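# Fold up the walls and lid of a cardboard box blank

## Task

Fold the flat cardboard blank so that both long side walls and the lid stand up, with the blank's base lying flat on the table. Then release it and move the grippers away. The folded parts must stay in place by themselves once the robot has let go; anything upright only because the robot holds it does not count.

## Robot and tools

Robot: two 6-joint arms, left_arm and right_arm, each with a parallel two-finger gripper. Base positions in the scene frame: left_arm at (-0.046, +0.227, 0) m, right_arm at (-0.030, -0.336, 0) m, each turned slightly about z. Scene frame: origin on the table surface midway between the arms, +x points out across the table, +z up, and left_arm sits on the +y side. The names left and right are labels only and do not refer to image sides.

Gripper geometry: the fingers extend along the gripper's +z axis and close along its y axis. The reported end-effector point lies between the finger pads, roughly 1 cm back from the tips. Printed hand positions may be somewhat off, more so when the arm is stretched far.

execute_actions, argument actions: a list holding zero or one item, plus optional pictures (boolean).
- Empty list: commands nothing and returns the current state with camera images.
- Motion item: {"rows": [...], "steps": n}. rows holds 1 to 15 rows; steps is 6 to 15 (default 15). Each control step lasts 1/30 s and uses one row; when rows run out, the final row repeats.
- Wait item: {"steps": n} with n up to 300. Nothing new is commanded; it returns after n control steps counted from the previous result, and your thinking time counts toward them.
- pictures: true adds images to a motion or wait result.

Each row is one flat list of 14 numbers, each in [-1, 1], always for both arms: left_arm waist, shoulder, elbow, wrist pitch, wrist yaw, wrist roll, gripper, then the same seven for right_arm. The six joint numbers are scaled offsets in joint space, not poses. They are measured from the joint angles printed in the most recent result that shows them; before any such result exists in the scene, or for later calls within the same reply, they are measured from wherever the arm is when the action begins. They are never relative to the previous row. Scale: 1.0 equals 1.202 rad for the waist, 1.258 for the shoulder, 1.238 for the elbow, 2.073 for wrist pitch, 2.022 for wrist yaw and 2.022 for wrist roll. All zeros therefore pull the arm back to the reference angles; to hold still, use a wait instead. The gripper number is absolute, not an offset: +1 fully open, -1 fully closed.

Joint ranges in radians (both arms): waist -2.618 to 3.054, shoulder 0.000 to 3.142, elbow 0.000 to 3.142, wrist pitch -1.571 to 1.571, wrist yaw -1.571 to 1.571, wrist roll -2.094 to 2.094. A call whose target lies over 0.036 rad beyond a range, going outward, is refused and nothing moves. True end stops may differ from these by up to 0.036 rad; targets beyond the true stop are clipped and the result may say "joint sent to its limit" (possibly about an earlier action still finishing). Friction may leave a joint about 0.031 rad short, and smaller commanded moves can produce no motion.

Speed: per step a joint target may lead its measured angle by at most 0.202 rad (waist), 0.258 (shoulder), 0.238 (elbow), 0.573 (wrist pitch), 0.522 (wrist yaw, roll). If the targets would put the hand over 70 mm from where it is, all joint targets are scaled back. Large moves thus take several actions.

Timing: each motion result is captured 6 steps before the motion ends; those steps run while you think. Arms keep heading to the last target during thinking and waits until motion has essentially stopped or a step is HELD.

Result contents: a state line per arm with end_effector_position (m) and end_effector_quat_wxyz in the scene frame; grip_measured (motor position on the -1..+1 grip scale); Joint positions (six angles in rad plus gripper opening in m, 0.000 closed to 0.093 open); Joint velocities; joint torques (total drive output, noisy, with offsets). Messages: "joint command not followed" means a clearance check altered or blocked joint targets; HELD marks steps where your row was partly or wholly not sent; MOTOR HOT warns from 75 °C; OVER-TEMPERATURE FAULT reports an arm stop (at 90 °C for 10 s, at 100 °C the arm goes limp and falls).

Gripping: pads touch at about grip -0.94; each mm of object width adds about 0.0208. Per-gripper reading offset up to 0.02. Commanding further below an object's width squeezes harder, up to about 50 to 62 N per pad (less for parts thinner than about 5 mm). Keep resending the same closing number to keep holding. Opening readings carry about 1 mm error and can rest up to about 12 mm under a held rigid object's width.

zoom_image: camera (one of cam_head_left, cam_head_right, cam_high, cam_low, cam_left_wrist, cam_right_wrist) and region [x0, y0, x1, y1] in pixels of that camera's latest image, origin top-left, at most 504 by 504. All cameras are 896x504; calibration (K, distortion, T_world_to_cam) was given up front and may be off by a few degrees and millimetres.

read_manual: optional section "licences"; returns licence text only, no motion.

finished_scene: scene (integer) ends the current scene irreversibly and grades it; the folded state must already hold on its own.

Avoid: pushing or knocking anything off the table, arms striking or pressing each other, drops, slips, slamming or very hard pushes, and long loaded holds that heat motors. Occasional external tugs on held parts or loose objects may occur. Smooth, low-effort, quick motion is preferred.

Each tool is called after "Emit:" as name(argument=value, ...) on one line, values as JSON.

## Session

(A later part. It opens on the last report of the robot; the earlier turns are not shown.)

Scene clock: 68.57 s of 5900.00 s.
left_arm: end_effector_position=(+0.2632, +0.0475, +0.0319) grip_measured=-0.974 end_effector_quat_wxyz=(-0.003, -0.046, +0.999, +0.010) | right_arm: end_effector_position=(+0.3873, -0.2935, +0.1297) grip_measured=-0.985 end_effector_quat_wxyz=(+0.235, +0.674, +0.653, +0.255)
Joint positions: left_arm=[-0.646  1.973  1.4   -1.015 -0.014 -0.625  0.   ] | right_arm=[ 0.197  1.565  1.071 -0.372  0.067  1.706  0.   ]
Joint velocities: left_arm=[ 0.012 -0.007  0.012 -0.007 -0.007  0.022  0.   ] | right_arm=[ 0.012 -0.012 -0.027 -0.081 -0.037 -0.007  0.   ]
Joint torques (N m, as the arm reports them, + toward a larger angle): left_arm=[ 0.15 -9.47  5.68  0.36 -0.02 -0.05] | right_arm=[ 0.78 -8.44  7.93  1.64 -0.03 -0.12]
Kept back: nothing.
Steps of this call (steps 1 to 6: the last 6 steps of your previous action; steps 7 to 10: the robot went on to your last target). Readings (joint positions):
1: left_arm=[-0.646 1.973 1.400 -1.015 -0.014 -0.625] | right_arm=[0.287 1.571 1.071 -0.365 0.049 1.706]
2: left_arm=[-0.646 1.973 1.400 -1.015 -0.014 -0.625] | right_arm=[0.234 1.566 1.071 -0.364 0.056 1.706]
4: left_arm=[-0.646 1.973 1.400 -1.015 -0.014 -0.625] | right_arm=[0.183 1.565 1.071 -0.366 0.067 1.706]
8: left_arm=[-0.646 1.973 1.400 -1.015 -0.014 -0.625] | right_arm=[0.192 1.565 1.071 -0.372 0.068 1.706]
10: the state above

Emit:
execute_actions(actions=[{"rows": [[-0.012,0.016,0.017,-0.012,-0.014,-0.004,-1,0,0,0,0,0,0,-1],[-0.024,0.031,0.035,-0.023,-0.028,-0.008,-1,0,0,0,0,0,0,-1],[-0.036,0.047,0.052,-0.035,-0.042,-0.012,-1,0,0,0,0,0,0,-1],[-0.048,0.063,0.070,-0.047,-0.056,-0.016,-1,0,0,0,0,0,0,-1],[-0.060,0.078,0.087,-0.058,-0.070,-0.020,-1,0,0,0,0,0,0,-1],[-0.073,0.094,0.104,-0.070,-0.084,-0.023,-1,0,0,0,0,0,0,-1],[-0.085,0.110,0.122,-0.082,-0.098,-0.027,-1,0,0,0,0,0,0,-1],[-0.097,0.126,0.139,-0.094,-0.112,-0.031,-1,0,0,0,0,0,0,-1],[-0.109,0.141,0.157,-0.105,-0.126,-0.035,-1,0,0,0,0,0,0,-1],[-0.121,0.157,0.174,-0.117,-0.140,-0.039,-1,0,0,0,0,0,0,-1]], "steps": 15}])

Emit:
execute_actions(actions=[{"steps": 8}], pictures=true)

Scene clock: 69.40 s of 5900.00 s.
left_arm: end_effector_position=(+0.2660, +0.0325, +0.0299) grip_measured=-0.973 end_effector_quat_wxyz=(+0.005, -0.015, +0.996, +0.091) | right_arm: end_effector_position=(+0.3870, -0.2935, +0.1295) grip_measured=-0.985 end_effector_quat_wxyz=(+0.234, +0.674, +0.653, +0.254)
Joint positions: left_arm=[-0.739  2.086  1.548 -1.134 -0.151 -0.664  0.   ] | right_arm=[ 0.197  1.565  1.071 -0.373  0.067  1.706  0.   ]
Joint velocities: left_arm=[-0.408  0.491  0.676 -0.535 -0.755 -0.198  0.   ] | right_arm=[-0.002  0.002 -0.027 -0.037 -0.037  0.081  0.   ]
Joint torques (N m, as the arm reports them, + toward a larger angle): left_arm=[-0.89 -7.95  5.9   0.12 -0.19 -0.12] | right_arm=[ 0.38 -7.86  7.44  1.71  0.08 -0.12]
Steps of this call (steps 1 to 16: the robot went on to your last target; steps 17 to 25: the first 9 steps of this action). Readings (joint positions):
17: left_arm=[-0.646 1.973 1.400 -1.015 -0.014 -0.626] | right_arm=[0.197 1.565 1.071 -0.373 0.067 1.706]
18: left_arm=[-0.649 1.975 1.405 -1.021 -0.019 -0.629] | right_arm=[0.197 1.565 1.071 -0.373 0.067 1.706]
20: left_arm=[-0.665 1.995 1.436 -1.047 -0.044 -0.637] | right_arm=[0.197 1.565 1.071 -0.373 0.067 1.706]
24: left_arm=[-0.724 2.068 1.524 -1.112 -0.126 -0.659] | right_arm=[0.197 1.565 1.071 -0.373 0.067 1.706]
25: the state above

Scene clock: 69.67 s of 5900.00 s.
left_arm: end_effector_position=(+0.2625, +0.0316, +0.0309) grip_measured=-0.973 end_effector_quat_wxyz=(+0.012, +0.001, +0.989, +0.147) | right_arm: end_effector_position=(+0.3870, -0.2935, +0.1295) grip_measured=-0.985 end_effector_quat_wxyz=(+0.234, +0.674, +0.653, +0.254)
Joint positions: left_arm=[-0.789  2.134  1.606 -1.211 -0.244 -0.695  0.   ] | right_arm=[ 0.197  1.565  1.071 -0.373  0.067  1.706  0.   ]
Joint velocities: left_arm=[-0.012  0.037 -0.002 -0.11  -0.081 -0.066  0.   ] | right_arm=[-0.012 -0.002 -0.012 -0.007 -0.037 -0.007  0.   ]
Joint torques (N m, as the arm reports them, + toward a larger angle): left_arm=[ 0.08 -8.16  6.3  -0.34 -0.6  -0.04] | right_arm=[ 0.41 -7.87  7.48  1.7   0.09 -0.12]
Kept back: nothing.
Steps of this call (steps 1 to 6: the last 6 steps of your previous action; steps 7 to 8: the robot went on to your last target). Readings (joint positions):
1: left_arm=[-0.755 2.103 1.571 -1.156 -0.177 -0.671] | right_arm=[0.197 1.565 1.071 -0.373 0.067 1.706]
2: left_arm=[-0.768 2.118 1.588 -1.172 -0.199 -0.676] | right_arm=[0.197 1.565 1.071 -0.373 0.067 1.706]
4: left_arm=[-0.784 2.130 1.604 -1.191 -0.228 -0.684] | right_arm=[0.197 1.565 1.071 -0.373 0.067 1.706]
8: the state above
camera_calibration (this result's frames):
cam_left_wrist: T_world_to_cam=[[-0.00245785, -0.955016, -0.296543, 0.0415366], [-0.91249, -0.119173, 0.391358, 0.267817], [-0.409093, 0.271555, -0.871149, 0.206524], [0, 0, 0, 1]] pos_world=[0.32897, 0.015502, 0.0874186]
cam_right_wrist: T_world_to_cam=[[-0.758204, 0.0495299, -0.650134, 0.390331], [-0.246006, 0.901684, 0.355593, 0.351794], [0.603828, 0.429549, -0.671476, 0.0645756], [0, 0, 0, 1]] pos_world=[0.343501, -0.364278, 0.172032]

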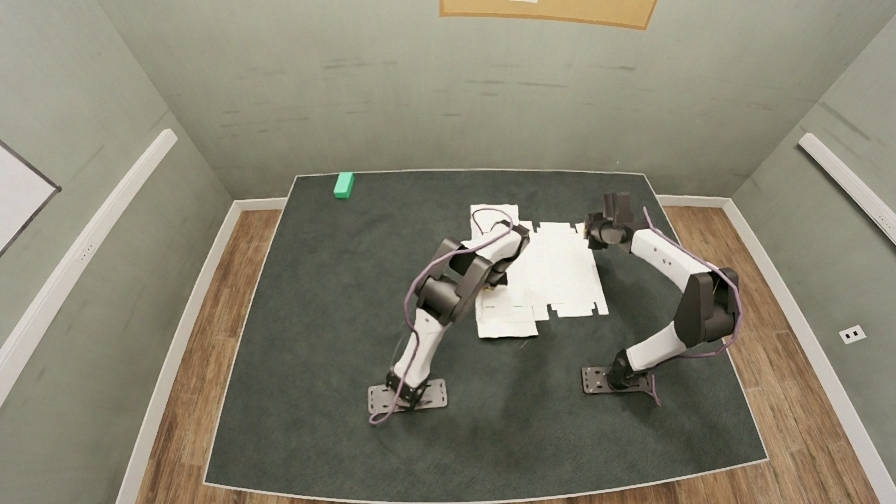

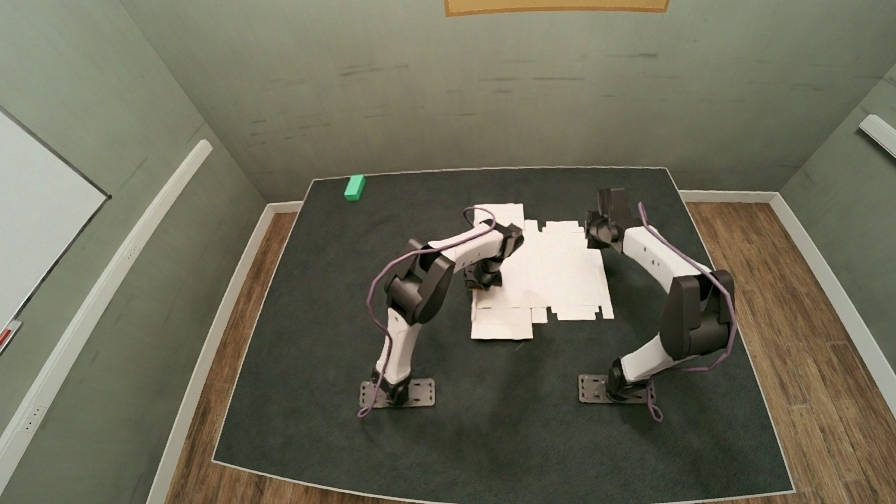

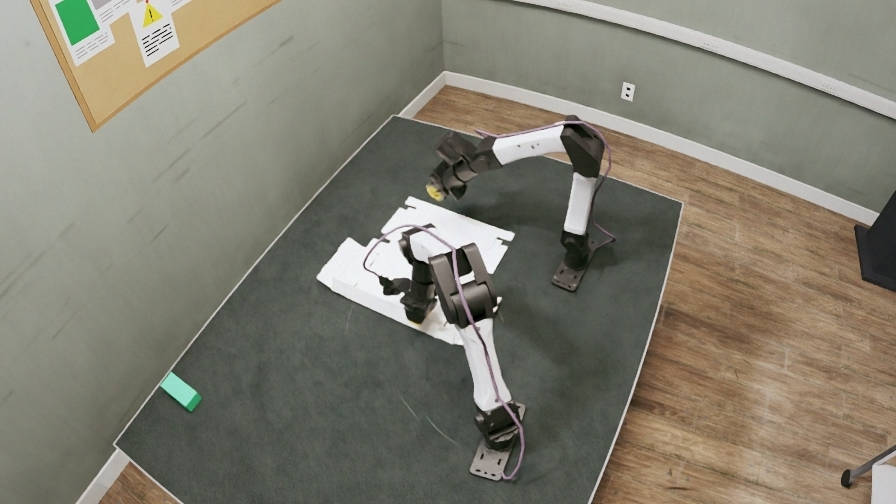

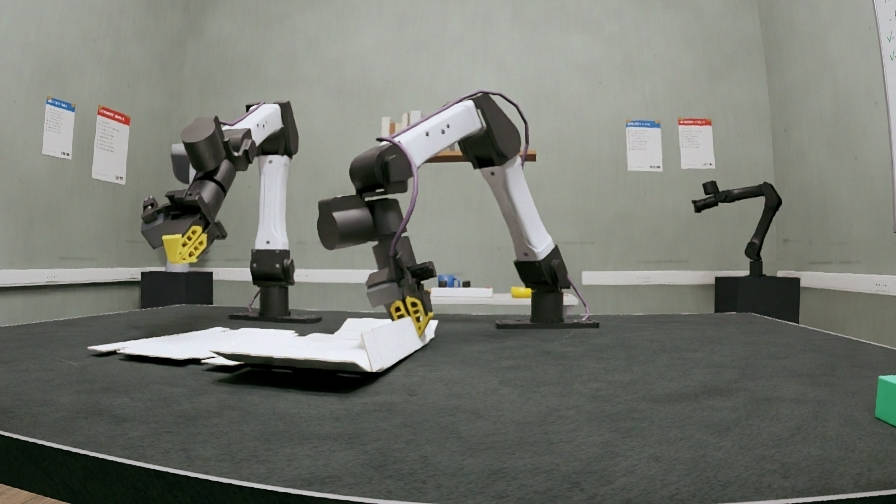

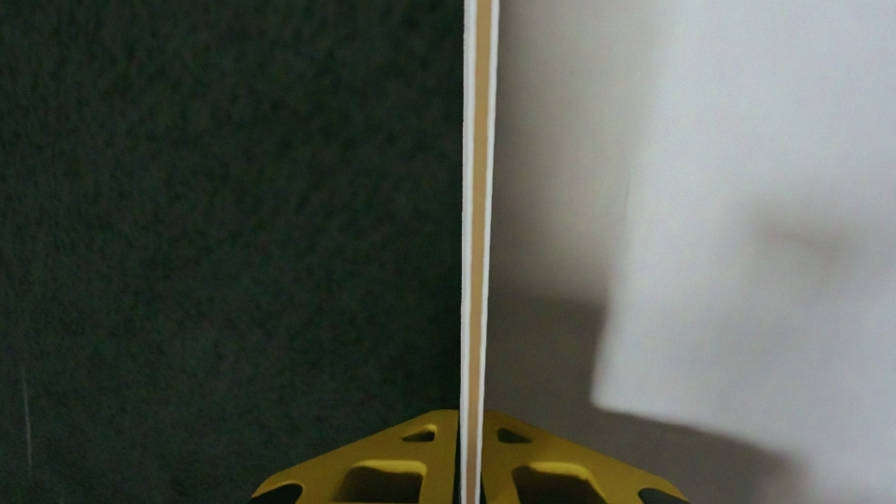

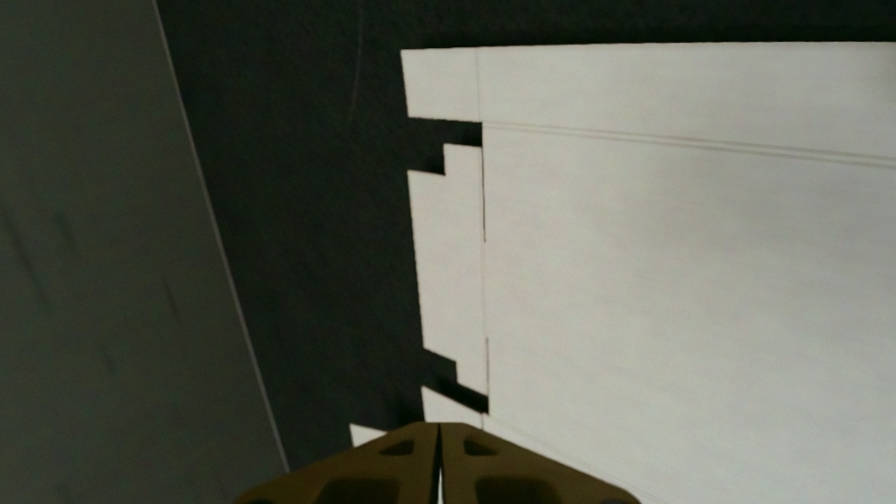

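Emit:
execute_actions(actions=[{"rows": [[-0.009,0.024,0.027,-0.016,-0.010,-0.009,-1,0,0,0,0,0,0,-1],[-0.017,0.047,0.054,-0.033,-0.020,-0.019,-1,0,0,0,0,0,0,-1],[-0.026,0.071,0.080,-0.049,-0.030,-0.028,-1,0,0,0,0,0,0,-1],[-0.034,0.094,0.107,-0.066,-0.040,-0.037,-1,0,0,0,0,0,0,-1],[-0.043,0.118,0.134,-0.082,-0.050,-0.046,-1,0,0,0,0,0,0,-1],[-0.052,0.142,0.161,-0.098,-0.061,-0.056,-1,0,0,0,0,0,0,-1],[-0.060,0.165,0.188,-0.115,-0.071,-0.065,-1,0,0,0,0,0,0,-1],[-0.069,0.189,0.214,-0.131,-0.081,-0.074,-1,0,0,0,0,0,0,-1],[-0.077,0.212,0.241,-0.148,-0.091,-0.084,-1,0,0,0,0,0,0,-1],[-0.086,0.236,0.268,-0.164,-0.101,-0.093,-1,0,0,0,0,0,0,-1]], "steps": 15}])

Emit:
execute_actions(actions=[{"steps": 10}], pictures=true)

Scene clock: 71.80 s of 5900.00 s.
left_arm: end_effector_position=(+0.2672, +0.0188, +0.0270) grip_measured=-0.973 end_effector_quat_wxyz=(+0.005, +0.009, +0.973, +0.232) | right_arm: end_effector_position=(+0.3870, -0.2935, +0.1295) grip_measured=-0.985 end_effector_quat_wxyz=(+0.234, +0.674, +0.653, +0.254)
Joint positions: left_arm=[-0.853  2.318  1.84  -1.411 -0.349 -0.78   0.   ] | right_arm=[ 0.197  1.565  1.071 -0.373  0.067  1.706  0.   ]
Joint velocities: left_arm=[-0.291  0.774  0.95  -0.974 -0.593 -0.418  0.   ] | right_arm=[ 0.017 -0.007 -0.012 -0.037  0.007  0.022  0.   ]
Joint torques (N m, as the arm reports them, + toward a larger angle): left_arm=[-0.9  -9.24  5.71  0.06 -0.12 -0.24] | right_arm=[ 0.39 -7.84  7.45  1.69  0.08 -0.12]
Steps of this call (steps 1 to 30: the robot went on to your last target; steps 31 to 55: nothing new was sent; steps 56 to 64: the first 9 steps of this action). Readings (joint positions):
56: left_arm=[-0.790 2.138 1.609 -1.229 -0.255 -0.703] | right_arm=[0.197 1.565 1.071 -0.373 0.067 1.706]
57: left_arm=[-0.791 2.144 1.621 -1.241 -0.256 -0.706] | right_arm=[0.197 1.565 1.071 -0.373 0.067 1.706]
59: left_arm=[-0.800 2.176 1.671 -1.281 -0.268 -0.717] | right_arm=[0.197 1.565 1.071 -0.373 0.067 1.706]
63: left_arm=[-0.842 2.290 1.805 -1.377 -0.327 -0.764] | right_arm=[0.197 1.565 1.071 -0.373 0.067 1.706]
64: the state above

Scene clock: 72.13 s of 5900.00 s.
left_arm: end_effector_position=(+0.2620, +0.0208, +0.0269) grip_measured=-0.973 end_effector_quat_wxyz=(+0.006, +0.005, +0.956, +0.293) | right_arm: end_effector_position=(+0.3870, -0.2935, +0.1295) grip_measured=-0.985 end_effector_quat_wxyz=(+0.234, +0.674, +0.653, +0.254)
Joint positions: left_arm=[-0.89   2.398  1.924 -1.529 -0.422 -0.861  0.   ] | right_arm=[ 0.197  1.565  1.071 -0.373  0.067  1.706  0.   ]
Joint velocities: left_arm=[ 0.007  0.022  0.007 -0.081  0.037 -0.081  0.   ] | right_arm=[-0.012 -0.007 -0.002  0.037  0.022  0.022  0.   ]
Joint torques (N m, as the arm reports them, + toward a larger angle): left_arm=[-0.06 -9.86  6.14 -0.77 -0.56 -0.19] | right_arm=[ 0.43 -7.86  7.47  1.7   0.09 -0.13]
Kept back: nothing.
Steps of this call (steps 1 to 6: the last 6 steps of your previous action; steps 7 to 10: the robot went on to your last target). Readings (joint positions):
1: left_arm=[-0.864 2.346 1.873 -1.444 -0.369 -0.796] | right_arm=[0.197 1.565 1.071 -0.373 0.067 1.706]
2: left_arm=[-0.873 2.368 1.899 -1.471 -0.388 -0.809] | right_arm=[0.197 1.565 1.071 -0.373 0.067 1.706]
4: left_arm=[-0.886 2.388 1.921 -1.499 -0.413 -0.829] | right_arm=[0.197 1.565 1.071 -0.373 0.067 1.706]
8: left_arm=[-0.890 2.397 1.924 -1.523 -0.421 -0.854] | right_arm=[0.197 1.565 1.071 -0.373 0.067 1.706]
10: the state above
camera_calibration (this result's frames):
cam_left_wrist: T_world_to_cam=[[-0.0104627, -0.82473, -0.56543, 0.0366859], [-0.908392, -0.22853, 0.350139, 0.269938], [-0.417988, 0.517296, -0.746787, 0.199674], [0, 0, 0, 1]] pos_world=[0.329055, -0.0113454, 0.0753409]
cam_right_wrist: T_world_to_cam=[[-0.758204, 0.0495299, -0.650134, 0.390331], [-0.246006, 0.901684, 0.355593, 0.351794], [0.603828, 0.429549, -0.671476, 0.0645756], [0, 0, 0, 1]] pos_world=[0.343501, -0.364278, 0.172032]

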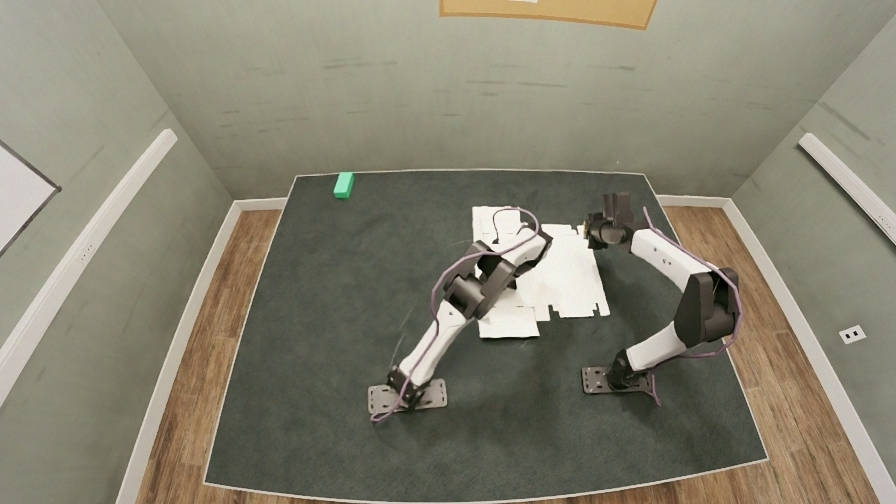

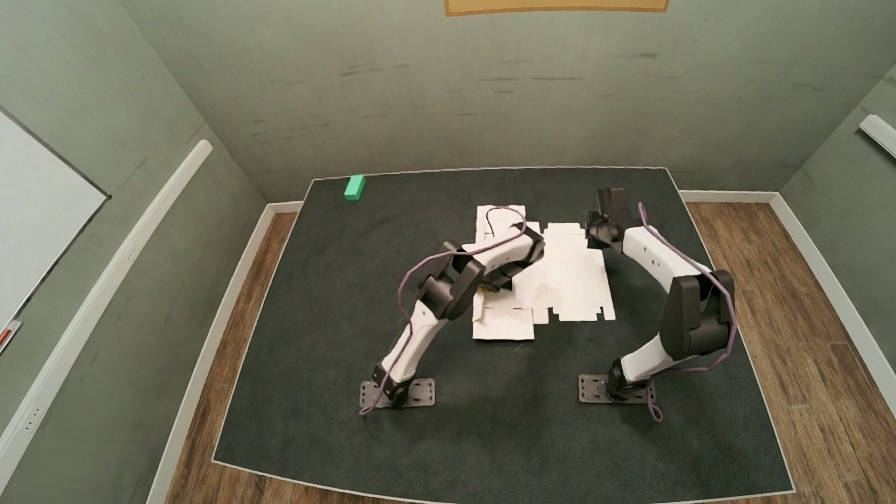

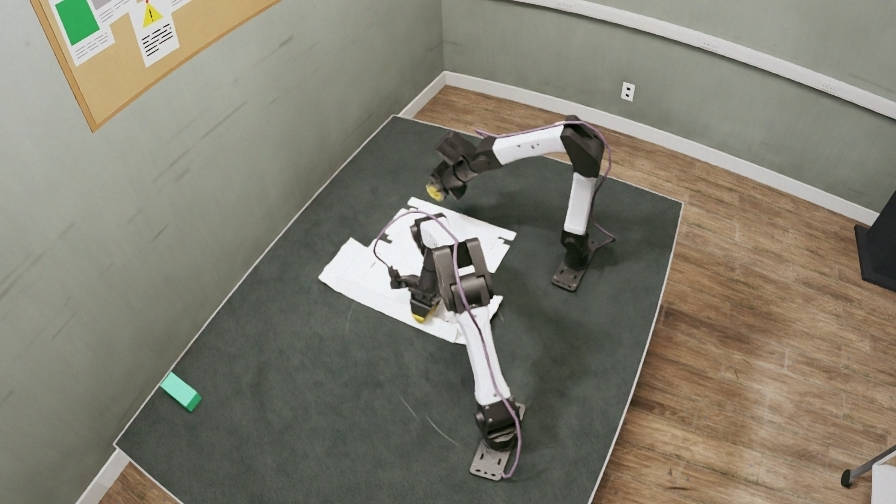

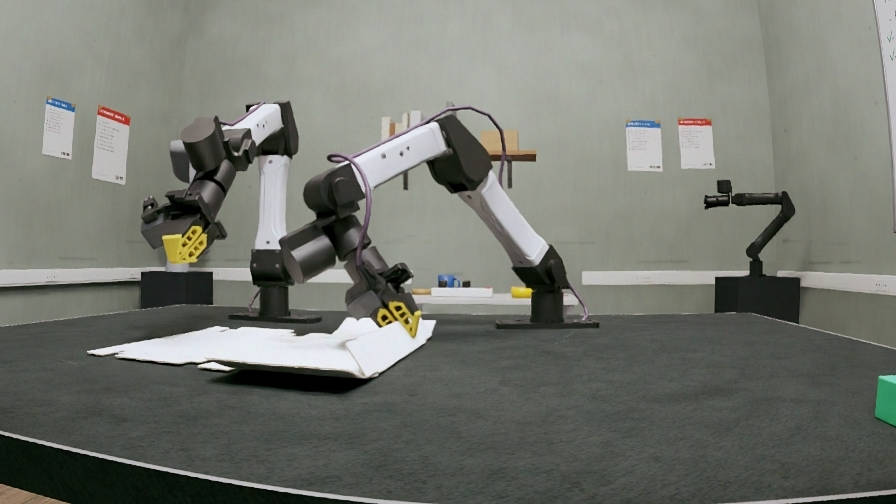

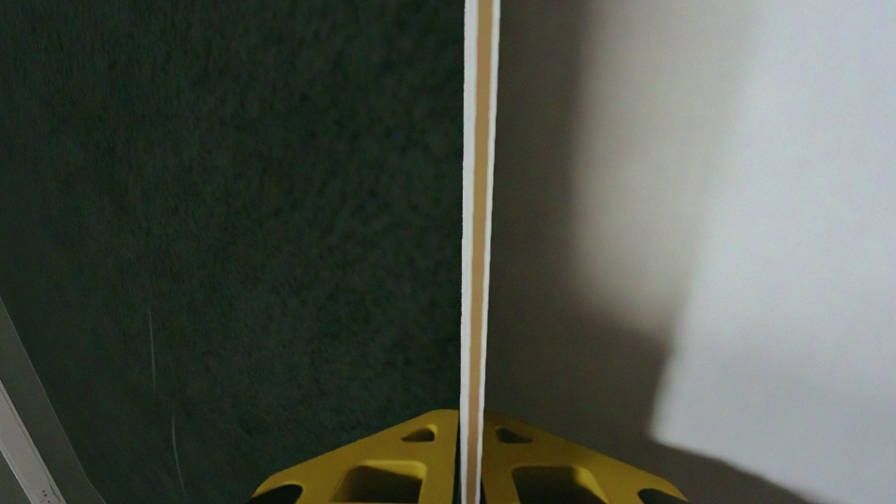

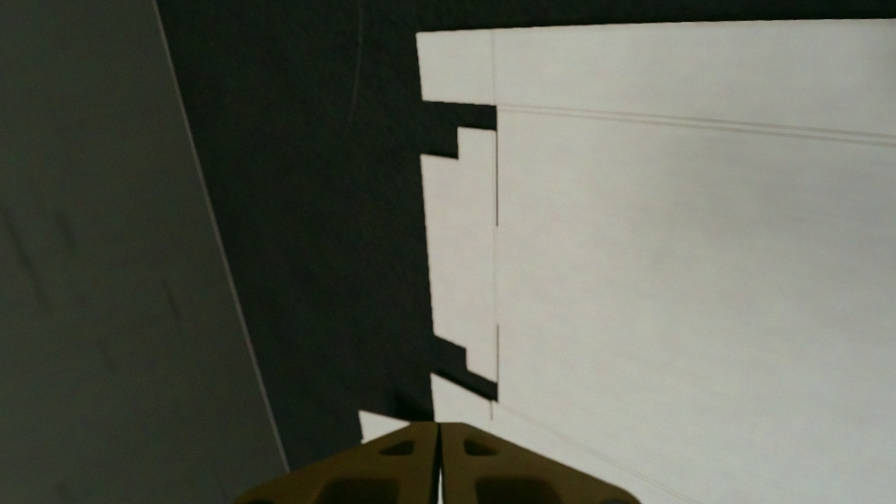

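Emit:
execute_actions(actions=[{"rows": [[0,0,0,0,0,0,1,0,0,0,0,0,0,-1]], "steps": 15}])

Emit:
execute_actions(actions=[{"rows": [[0.1,-0.25,-0.1,0,0,0,1,0,0,0,0,0,0,-1]], "steps": 15}])

Emit:
execute_actions(actions=[{"rows": [[0.35,-0.3,-0.2,0.2,0.1,0.2,1,0,0,0,0,0,0,-1]], "steps": 15}])

Emit:
execute_actions(actions=[{"steps": 15}], pictures=true)

Scene clock: 72.93 s of 5900.00 s.
left_arm: end_effector_position=(+0.2626, +0.0296, +0.0415) grip_measured=+1.000 end_effector_quat_wxyz=(+0.012, +0.008, +0.951, +0.309) | right_arm: end_effector_position=(+0.3870, -0.2935, +0.1295) grip_measured=-0.985 end_effector_quat_wxyz=(+0.234, +0.674, +0.653, +0.254)
Joint positions: left_arm=[-0.886  2.374  1.924 -1.57  -0.456 -0.863  0.093] | right_arm=[ 0.197  1.565  1.071 -0.373  0.067  1.706  0.   ]
Joint velocities: left_arm=[-0.032 -0.007 -0.002 -0.051 -0.037 -0.007  0.   ] | right_arm=[ 0.012 -0.007 -0.032 -0.007  0.037 -0.037  0.   ]
Joint torques (N m, as the arm reports them, + toward a larger angle): left_arm=[ -0.05 -10.28   4.92  -0.16   0.12  -0.05] | right_arm=[ 0.43 -7.84  7.43  1.7   0.09 -0.12]
Steps of this call (steps 1 to 15: the robot went on to your last target; steps 16 to 24: the first 9 steps of this action). Readings (joint positions):
16: left_arm=[-0.890 2.400 1.924 -1.538 -0.424 -0.869] | right_arm=[0.197 1.565 1.071 -0.373 0.067 1.706]
17: left_arm=[-0.890 2.400 1.924 -1.544 -0.426 -0.869] | right_arm=[0.197 1.565 1.071 -0.373 0.067 1.706]
19: left_arm=[-0.890 2.400 1.924 -1.544 -0.427 -0.868] | right_arm=[0.197 1.565 1.071 -0.373 0.067 1.706]
23: left_arm=[-0.886 2.374 1.924 -1.571 -0.458 -0.863] | right_arm=[0.197 1.565 1.071 -0.373 0.067 1.706]
24: the state above

Scene clock: 73.43 s of 5900.00 s.
left_arm: end_effector_position=(+0.2752, +0.0819, +0.1363) grip_measured=+1.000 end_effector_quat_wxyz=(+0.082, -0.085, +0.965, +0.233) | right_arm: end_effector_position=(+0.3870, -0.2935, +0.1295) grip_measured=-0.985 end_effector_quat_wxyz=(+0.234, +0.674, +0.653, +0.254)
Joint positions: left_arm=[-0.751  2.034  1.821 -1.561 -0.46  -0.862  0.093] | right_arm=[ 0.197  1.565  1.071 -0.373  0.067  1.706  0.   ]
Joint velocities: left_arm=[ 0.012 -0.276  0.007 -0.081 -0.022  0.007  0.   ] | right_arm=[-0.007 -0.007 -0.017 -0.007 -0.022  0.007  0.   ]
Joint torques (N m, as the arm reports them, + toward a larger angle): left_arm=[-1.18 -6.87  4.08 -0.07 -0.23 -0.06] | right_arm=[ 0.41 -7.87  7.47  1.7   0.07 -0.13]
Steps of this call (steps 1 to 6: the last 6 steps of your previous action; steps 7 to 15: the first 9 steps of this action, its rows measured from where the robot was after step 6). Readings (joint positions):
6: left_arm=[-0.886 2.374 1.924 -1.570 -0.456 -0.863] | right_arm=[0.197 1.565 1.071 -0.373 0.067 1.706]
7: left_arm=[-0.878 2.349 1.902 -1.557 -0.454 -0.862] | right_arm=[0.197 1.565 1.071 -0.373 0.067 1.706]
8: left_arm=[-0.865 2.310 1.866 -1.550 -0.450 -0.862] | right_arm=[0.197 1.565 1.071 -0.373 0.067 1.706]
10: left_arm=[-0.818 2.211 1.826 -1.552 -0.449 -0.862] | right_arm=[0.197 1.565 1.071 -0.373 0.067 1.706]
14: left_arm=[-0.752 2.049 1.821 -1.558 -0.458 -0.862] | right_arm=[0.197 1.565 1.071 -0.373 0.067 1.706]
15: the state above

Scene clock: 73.93 s of 5900.00 s.
left_arm: end_effector_position=(+0.3161, +0.2047, +0.1959) grip_measured=+1.000 end_effector_quat_wxyz=(+0.188, -0.180, +0.961, +0.092) | right_arm: end_effector_position=(+0.3870, -0.2935, +0.1295) grip_measured=-0.985 end_effector_quat_wxyz=(+0.234, +0.674, +0.653, +0.254)
Joint positions: left_arm=[-0.317  1.661  1.597 -1.216 -0.311 -0.528  0.093] | right_arm=[ 0.197  1.565  1.071 -0.373  0.067  1.706  0.   ]
Joint velocities: left_arm=[ 0.325 -0.398 -0.012  0.3    0.022  0.447  0.   ] | right_arm=[ 0.002 -0.007 -0.012  0.007 -0.051 -0.007  0.   ]
Joint torques (N m, as the arm reports them, + toward a larger angle): left_arm=[-3.95 -5.2   4.5   1.28  0.37  0.06] | right_arm=[ 0.39 -7.88  7.44  1.7   0.08 -0.13]
Steps of this call (steps 1 to 6: the last 6 steps of your previous action; steps 7 to 15: the first 9 steps of this action, its rows measured from where the robot was after step 6). Readings (joint positions):
6: left_arm=[-0.760 2.044 1.821 -1.563 -0.460 -0.862] | right_arm=[0.197 1.565 1.071 -0.373 0.067 1.706]
7: left_arm=[-0.739 2.006 1.763 -1.486 -0.427 -0.797] | right_arm=[0.197 1.565 1.071 -0.373 0.067 1.706]
8: left_arm=[-0.697 1.945 1.679 -1.401 -0.380 -0.727] | right_arm=[0.197 1.565 1.071 -0.373 0.067 1.706]
10: left_arm=[-0.572 1.834 1.605 -1.340 -0.337 -0.644] | right_arm=[0.197 1.565 1.071 -0.373 0.067 1.706]
14: left_arm=[-0.337 1.679 1.597 -1.230 -0.311 -0.542] | right_arm=[0.197 1.565 1.071 -0.373 0.067 1.706]
15: the state above

Scene clock: 74.43 s of 5900.00 s.
left_arm: end_effector_position=(+0.3235, +0.1896, +0.1988) grip_measured=+1.000 end_effector_quat_wxyz=(+0.202, -0.141, +0.967, +0.069) | right_arm: end_effector_position=(+0.3870, -0.2935, +0.1295) grip_measured=-0.985 end_effector_quat_wxyz=(+0.234, +0.674, +0.653, +0.254)
Joint positions: left_arm=[-0.335  1.654  1.593 -1.171 -0.271 -0.466  0.093] | right_arm=[ 0.197  1.565  1.071 -0.373  0.067  1.706  0.   ]
Joint velocities: left_arm=[-0.012  0.002  0.002  0.066  0.081 -0.066  0.   ] | right_arm=[ 0.002  0.007 -0.002 -0.007 -0.007  0.007  0.   ]
Joint torques (N m, as the arm reports them, + toward a larger angle): left_arm=[-0.19 -6.47  4.97  1.37 -0.06 -0.01] | right_arm=[ 0.42 -7.87  7.45  1.7   0.08 -0.13]
Kept back: nothing.
Steps of this call (steps 1 to 6: the last 6 steps of your previous action; steps 7 to 15: the robot went on to your last target). Readings (joint positions):
1: left_arm=[-0.313 1.653 1.597 -1.206 -0.309 -0.516] | right_arm=[0.197 1.565 1.071 -0.373 0.067 1.706]
2: left_arm=[-0.318 1.652 1.597 -1.198 -0.304 -0.506] | right_arm=[0.197 1.565 1.071 -0.373 0.067 1.706]
4: left_arm=[-0.329 1.654 1.594 -1.186 -0.290 -0.490] | right_arm=[0.197 1.565 1.071 -0.373 0.067 1.706]
8: left_arm=[-0.335 1.654 1.593 -1.176 -0.276 -0.474] | right_arm=[0.197 1.565 1.071 -0.373 0.067 1.706]
15: the state above
camera_calibration (this result's frames):
cam_left_wrist: T_world_to_cam=[[0.298968, -0.950627, -0.0832247, 0.101689], [-0.953168, -0.301665, 0.0216807, 0.397823], [-0.0457162, 0.0728453, -0.996295, 0.279809], [0, 0, 0, 1]] pos_world=[0.361582, 0.196295, 0.278611]
cam_right_wrist: T_world_to_cam=[[-0.758204, 0.0495299, -0.650134, 0.390331], [-0.246006, 0.901684, 0.355593, 0.351794], [0.603828, 0.429549, -0.671476, 0.0645756], [0, 0, 0, 1]] pos_world=[0.343501, -0.364278, 0.172032]

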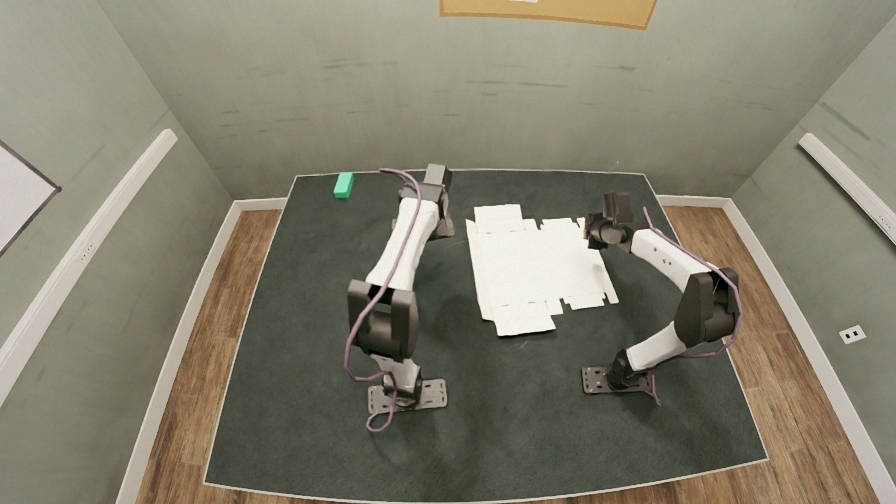

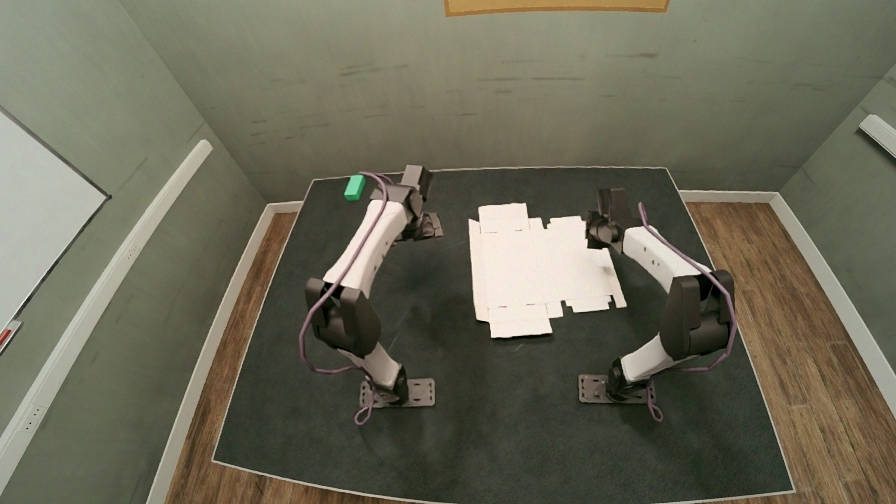

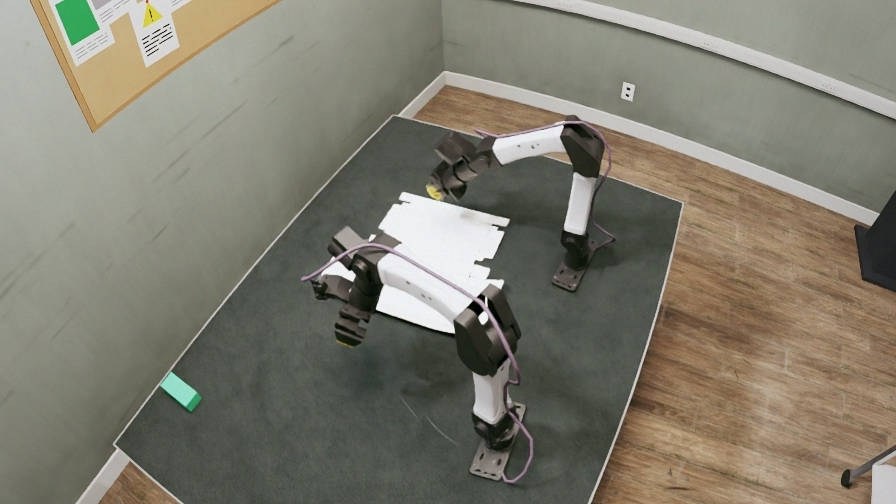

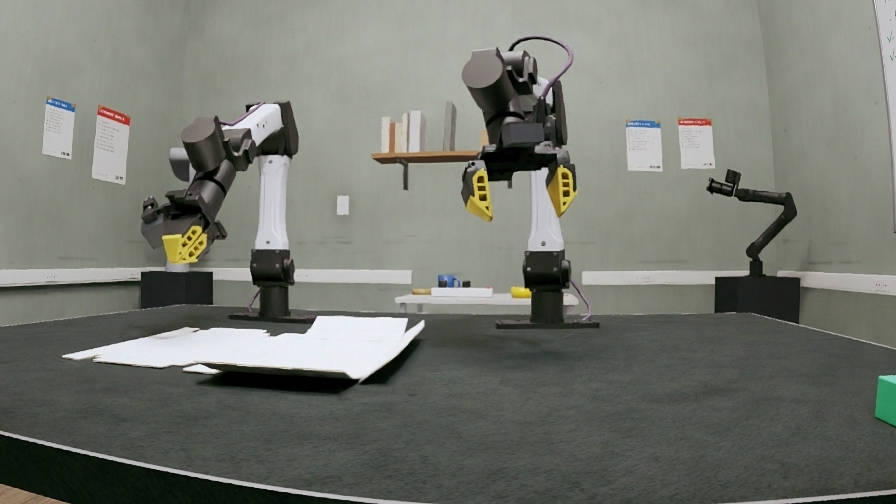

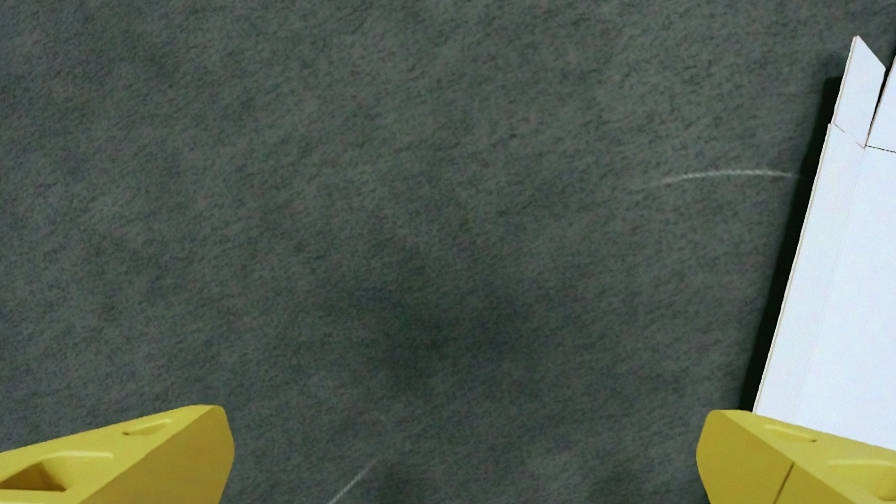

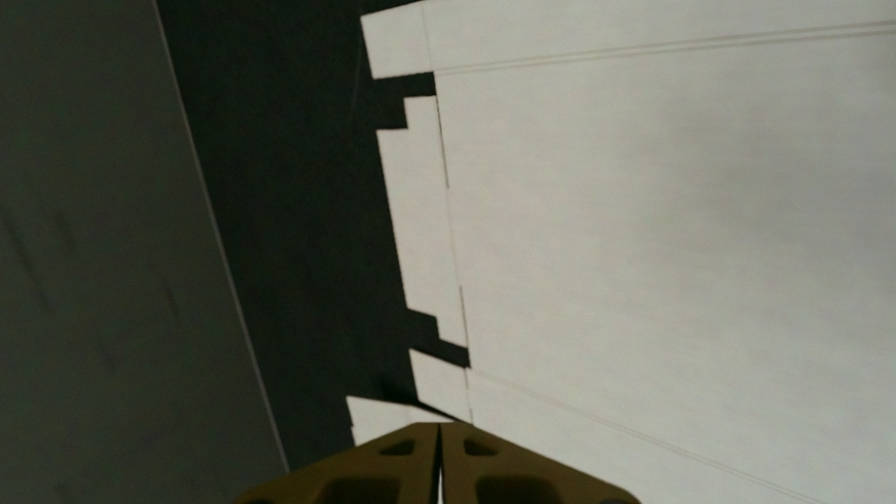

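Emit:
zoom_image(camera="cam_head_left", region=[430, 180, 650, 350])

Region (430, 180, 650, 350) of cam_head_left's 896x504 image, scaled by 2.291, with more detail than that image has; it fills the top 389 rows of this view, and the rest is white.

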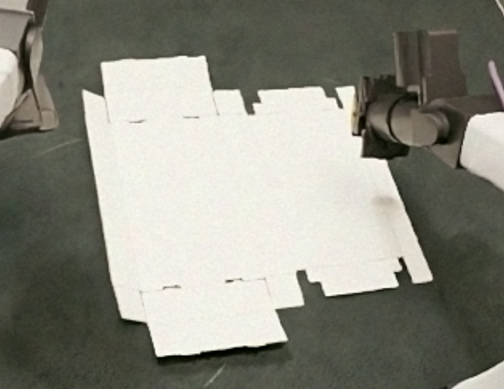

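Emit:
execute_actions(actions=[{"rows": [[0.061,0.265,-0.345,0.278,0.525,0.128,-1,0.347,0.093,-0.090,-0.007,-0.043,0,-1]], "steps": 15}])

Emit:
execute_actions(actions=[{"steps": 15}])

Scene clock: 81.20 s of 5900.00 s.
left_arm: end_effector_position=(+0.3343, +0.1365, +0.0520) grip_measured=-0.972 end_effector_quat_wxyz=(+0.083, -0.065, +0.989, -0.099) | right_arm: end_effector_position=(+0.3109, -0.1430, +0.0526) grip_measured=-0.985 end_effector_quat_wxyz=(+0.114, +0.543, +0.802, +0.221)
Joint positions: left_arm=[-0.281  1.879  1.325 -0.806  0.154 -0.315  0.   ] | right_arm=[ 0.588  1.679  0.984 -0.374  0.011  1.706  0.   ]
Joint velocities: left_arm=[ 0.134  0.95  -1.399  1.223  2.161  0.564  0.   ] | right_arm=[ 1.15   0.183 -0.208 -0.139 -0.359 -0.081  0.   ]
Joint torques (N m, as the arm reports them, + toward a larger angle): left_arm=[ 0.44 -7.99  4.14  0.56  0.12  0.04] | right_arm=[-3.05 -8.99  5.83  1.44  0.3  -0.12]
Steps of this call (steps 1 to 15: the robot went on to your last target; steps 16 to 90: nothing new was sent; then 3.47 s passed at rest; steps 91 to 99: the first 9 steps of this action). Readings (joint positions):
91: left_arm=[-0.330 1.657 1.579 -1.140 -0.239 -0.447] | right_arm=[0.210 1.570 1.066 -0.369 0.068 1.706]
92: left_arm=[-0.323 1.666 1.558 -1.093 -0.198 -0.428] | right_arm=[0.239 1.579 1.059 -0.364 0.066 1.706]
94: left_arm=[-0.308 1.712 1.508 -1.005 -0.113 -0.393] | right_arm=[0.326 1.611 1.037 -0.363 0.054 1.706]
98: left_arm=[-0.285 1.845 1.372 -0.847 0.084 -0.331] | right_arm=[0.543 1.672 0.992 -0.369 0.023 1.706]
99: the state above

Scene clock: 81.70 s of 5900.00 s.
left_arm: end_effector_position=(+0.3015, +0.0585, +0.0287) grip_measured=-0.978 end_effector_quat_wxyz=(+0.004, -0.003, +0.927, -0.374) | right_arm: end_effector_position=(+0.2969, -0.1323, +0.0459) grip_measured=-0.985 end_effector_quat_wxyz=(+0.095, +0.530, +0.815, +0.215)
Joint positions: left_arm=[-0.261  1.977  1.181 -0.621  0.755 -0.216  0.   ] | right_arm=[ 0.62   1.684  0.974 -0.388 -0.013  1.706  0.   ]
Joint velocities: left_arm=[ 0.002  0.007  0.012  0.022  0.11  -0.007  0.   ] | right_arm=[ 0.002  0.002  0.007  0.037  0.051 -0.007  0.   ]
Joint torques (N m, as the arm reports them, + toward a larger angle): left_arm=[ 0.1  -8.59  4.21  0.93  0.67  0.04] | right_arm=[-0.04 -8.42  5.57  1.3  -0.02 -0.11]
Kept back: nothing.
Steps of this call (steps 1 to 6: the last 6 steps of your previous action; steps 7 to 15: the robot went on to your last target). Readings (joint positions):
1: left_arm=[-0.275 1.914 1.274 -0.764 0.247 -0.296] | right_arm=[0.617 1.683 0.978 -0.379 -0.001 1.706]
2: left_arm=[-0.270 1.949 1.230 -0.730 0.342 -0.279] | right_arm=[0.631 1.684 0.975 -0.384 -0.009 1.706]
4: left_arm=[-0.232 1.940 1.221 -0.682 0.485 -0.256] | right_arm=[0.630 1.684 0.974 -0.388 -0.013 1.706]
8: left_arm=[-0.253 1.966 1.190 -0.636 0.660 -0.230] | right_arm=[0.620 1.684 0.974 -0.388 -0.013 1.706]
15: the state above


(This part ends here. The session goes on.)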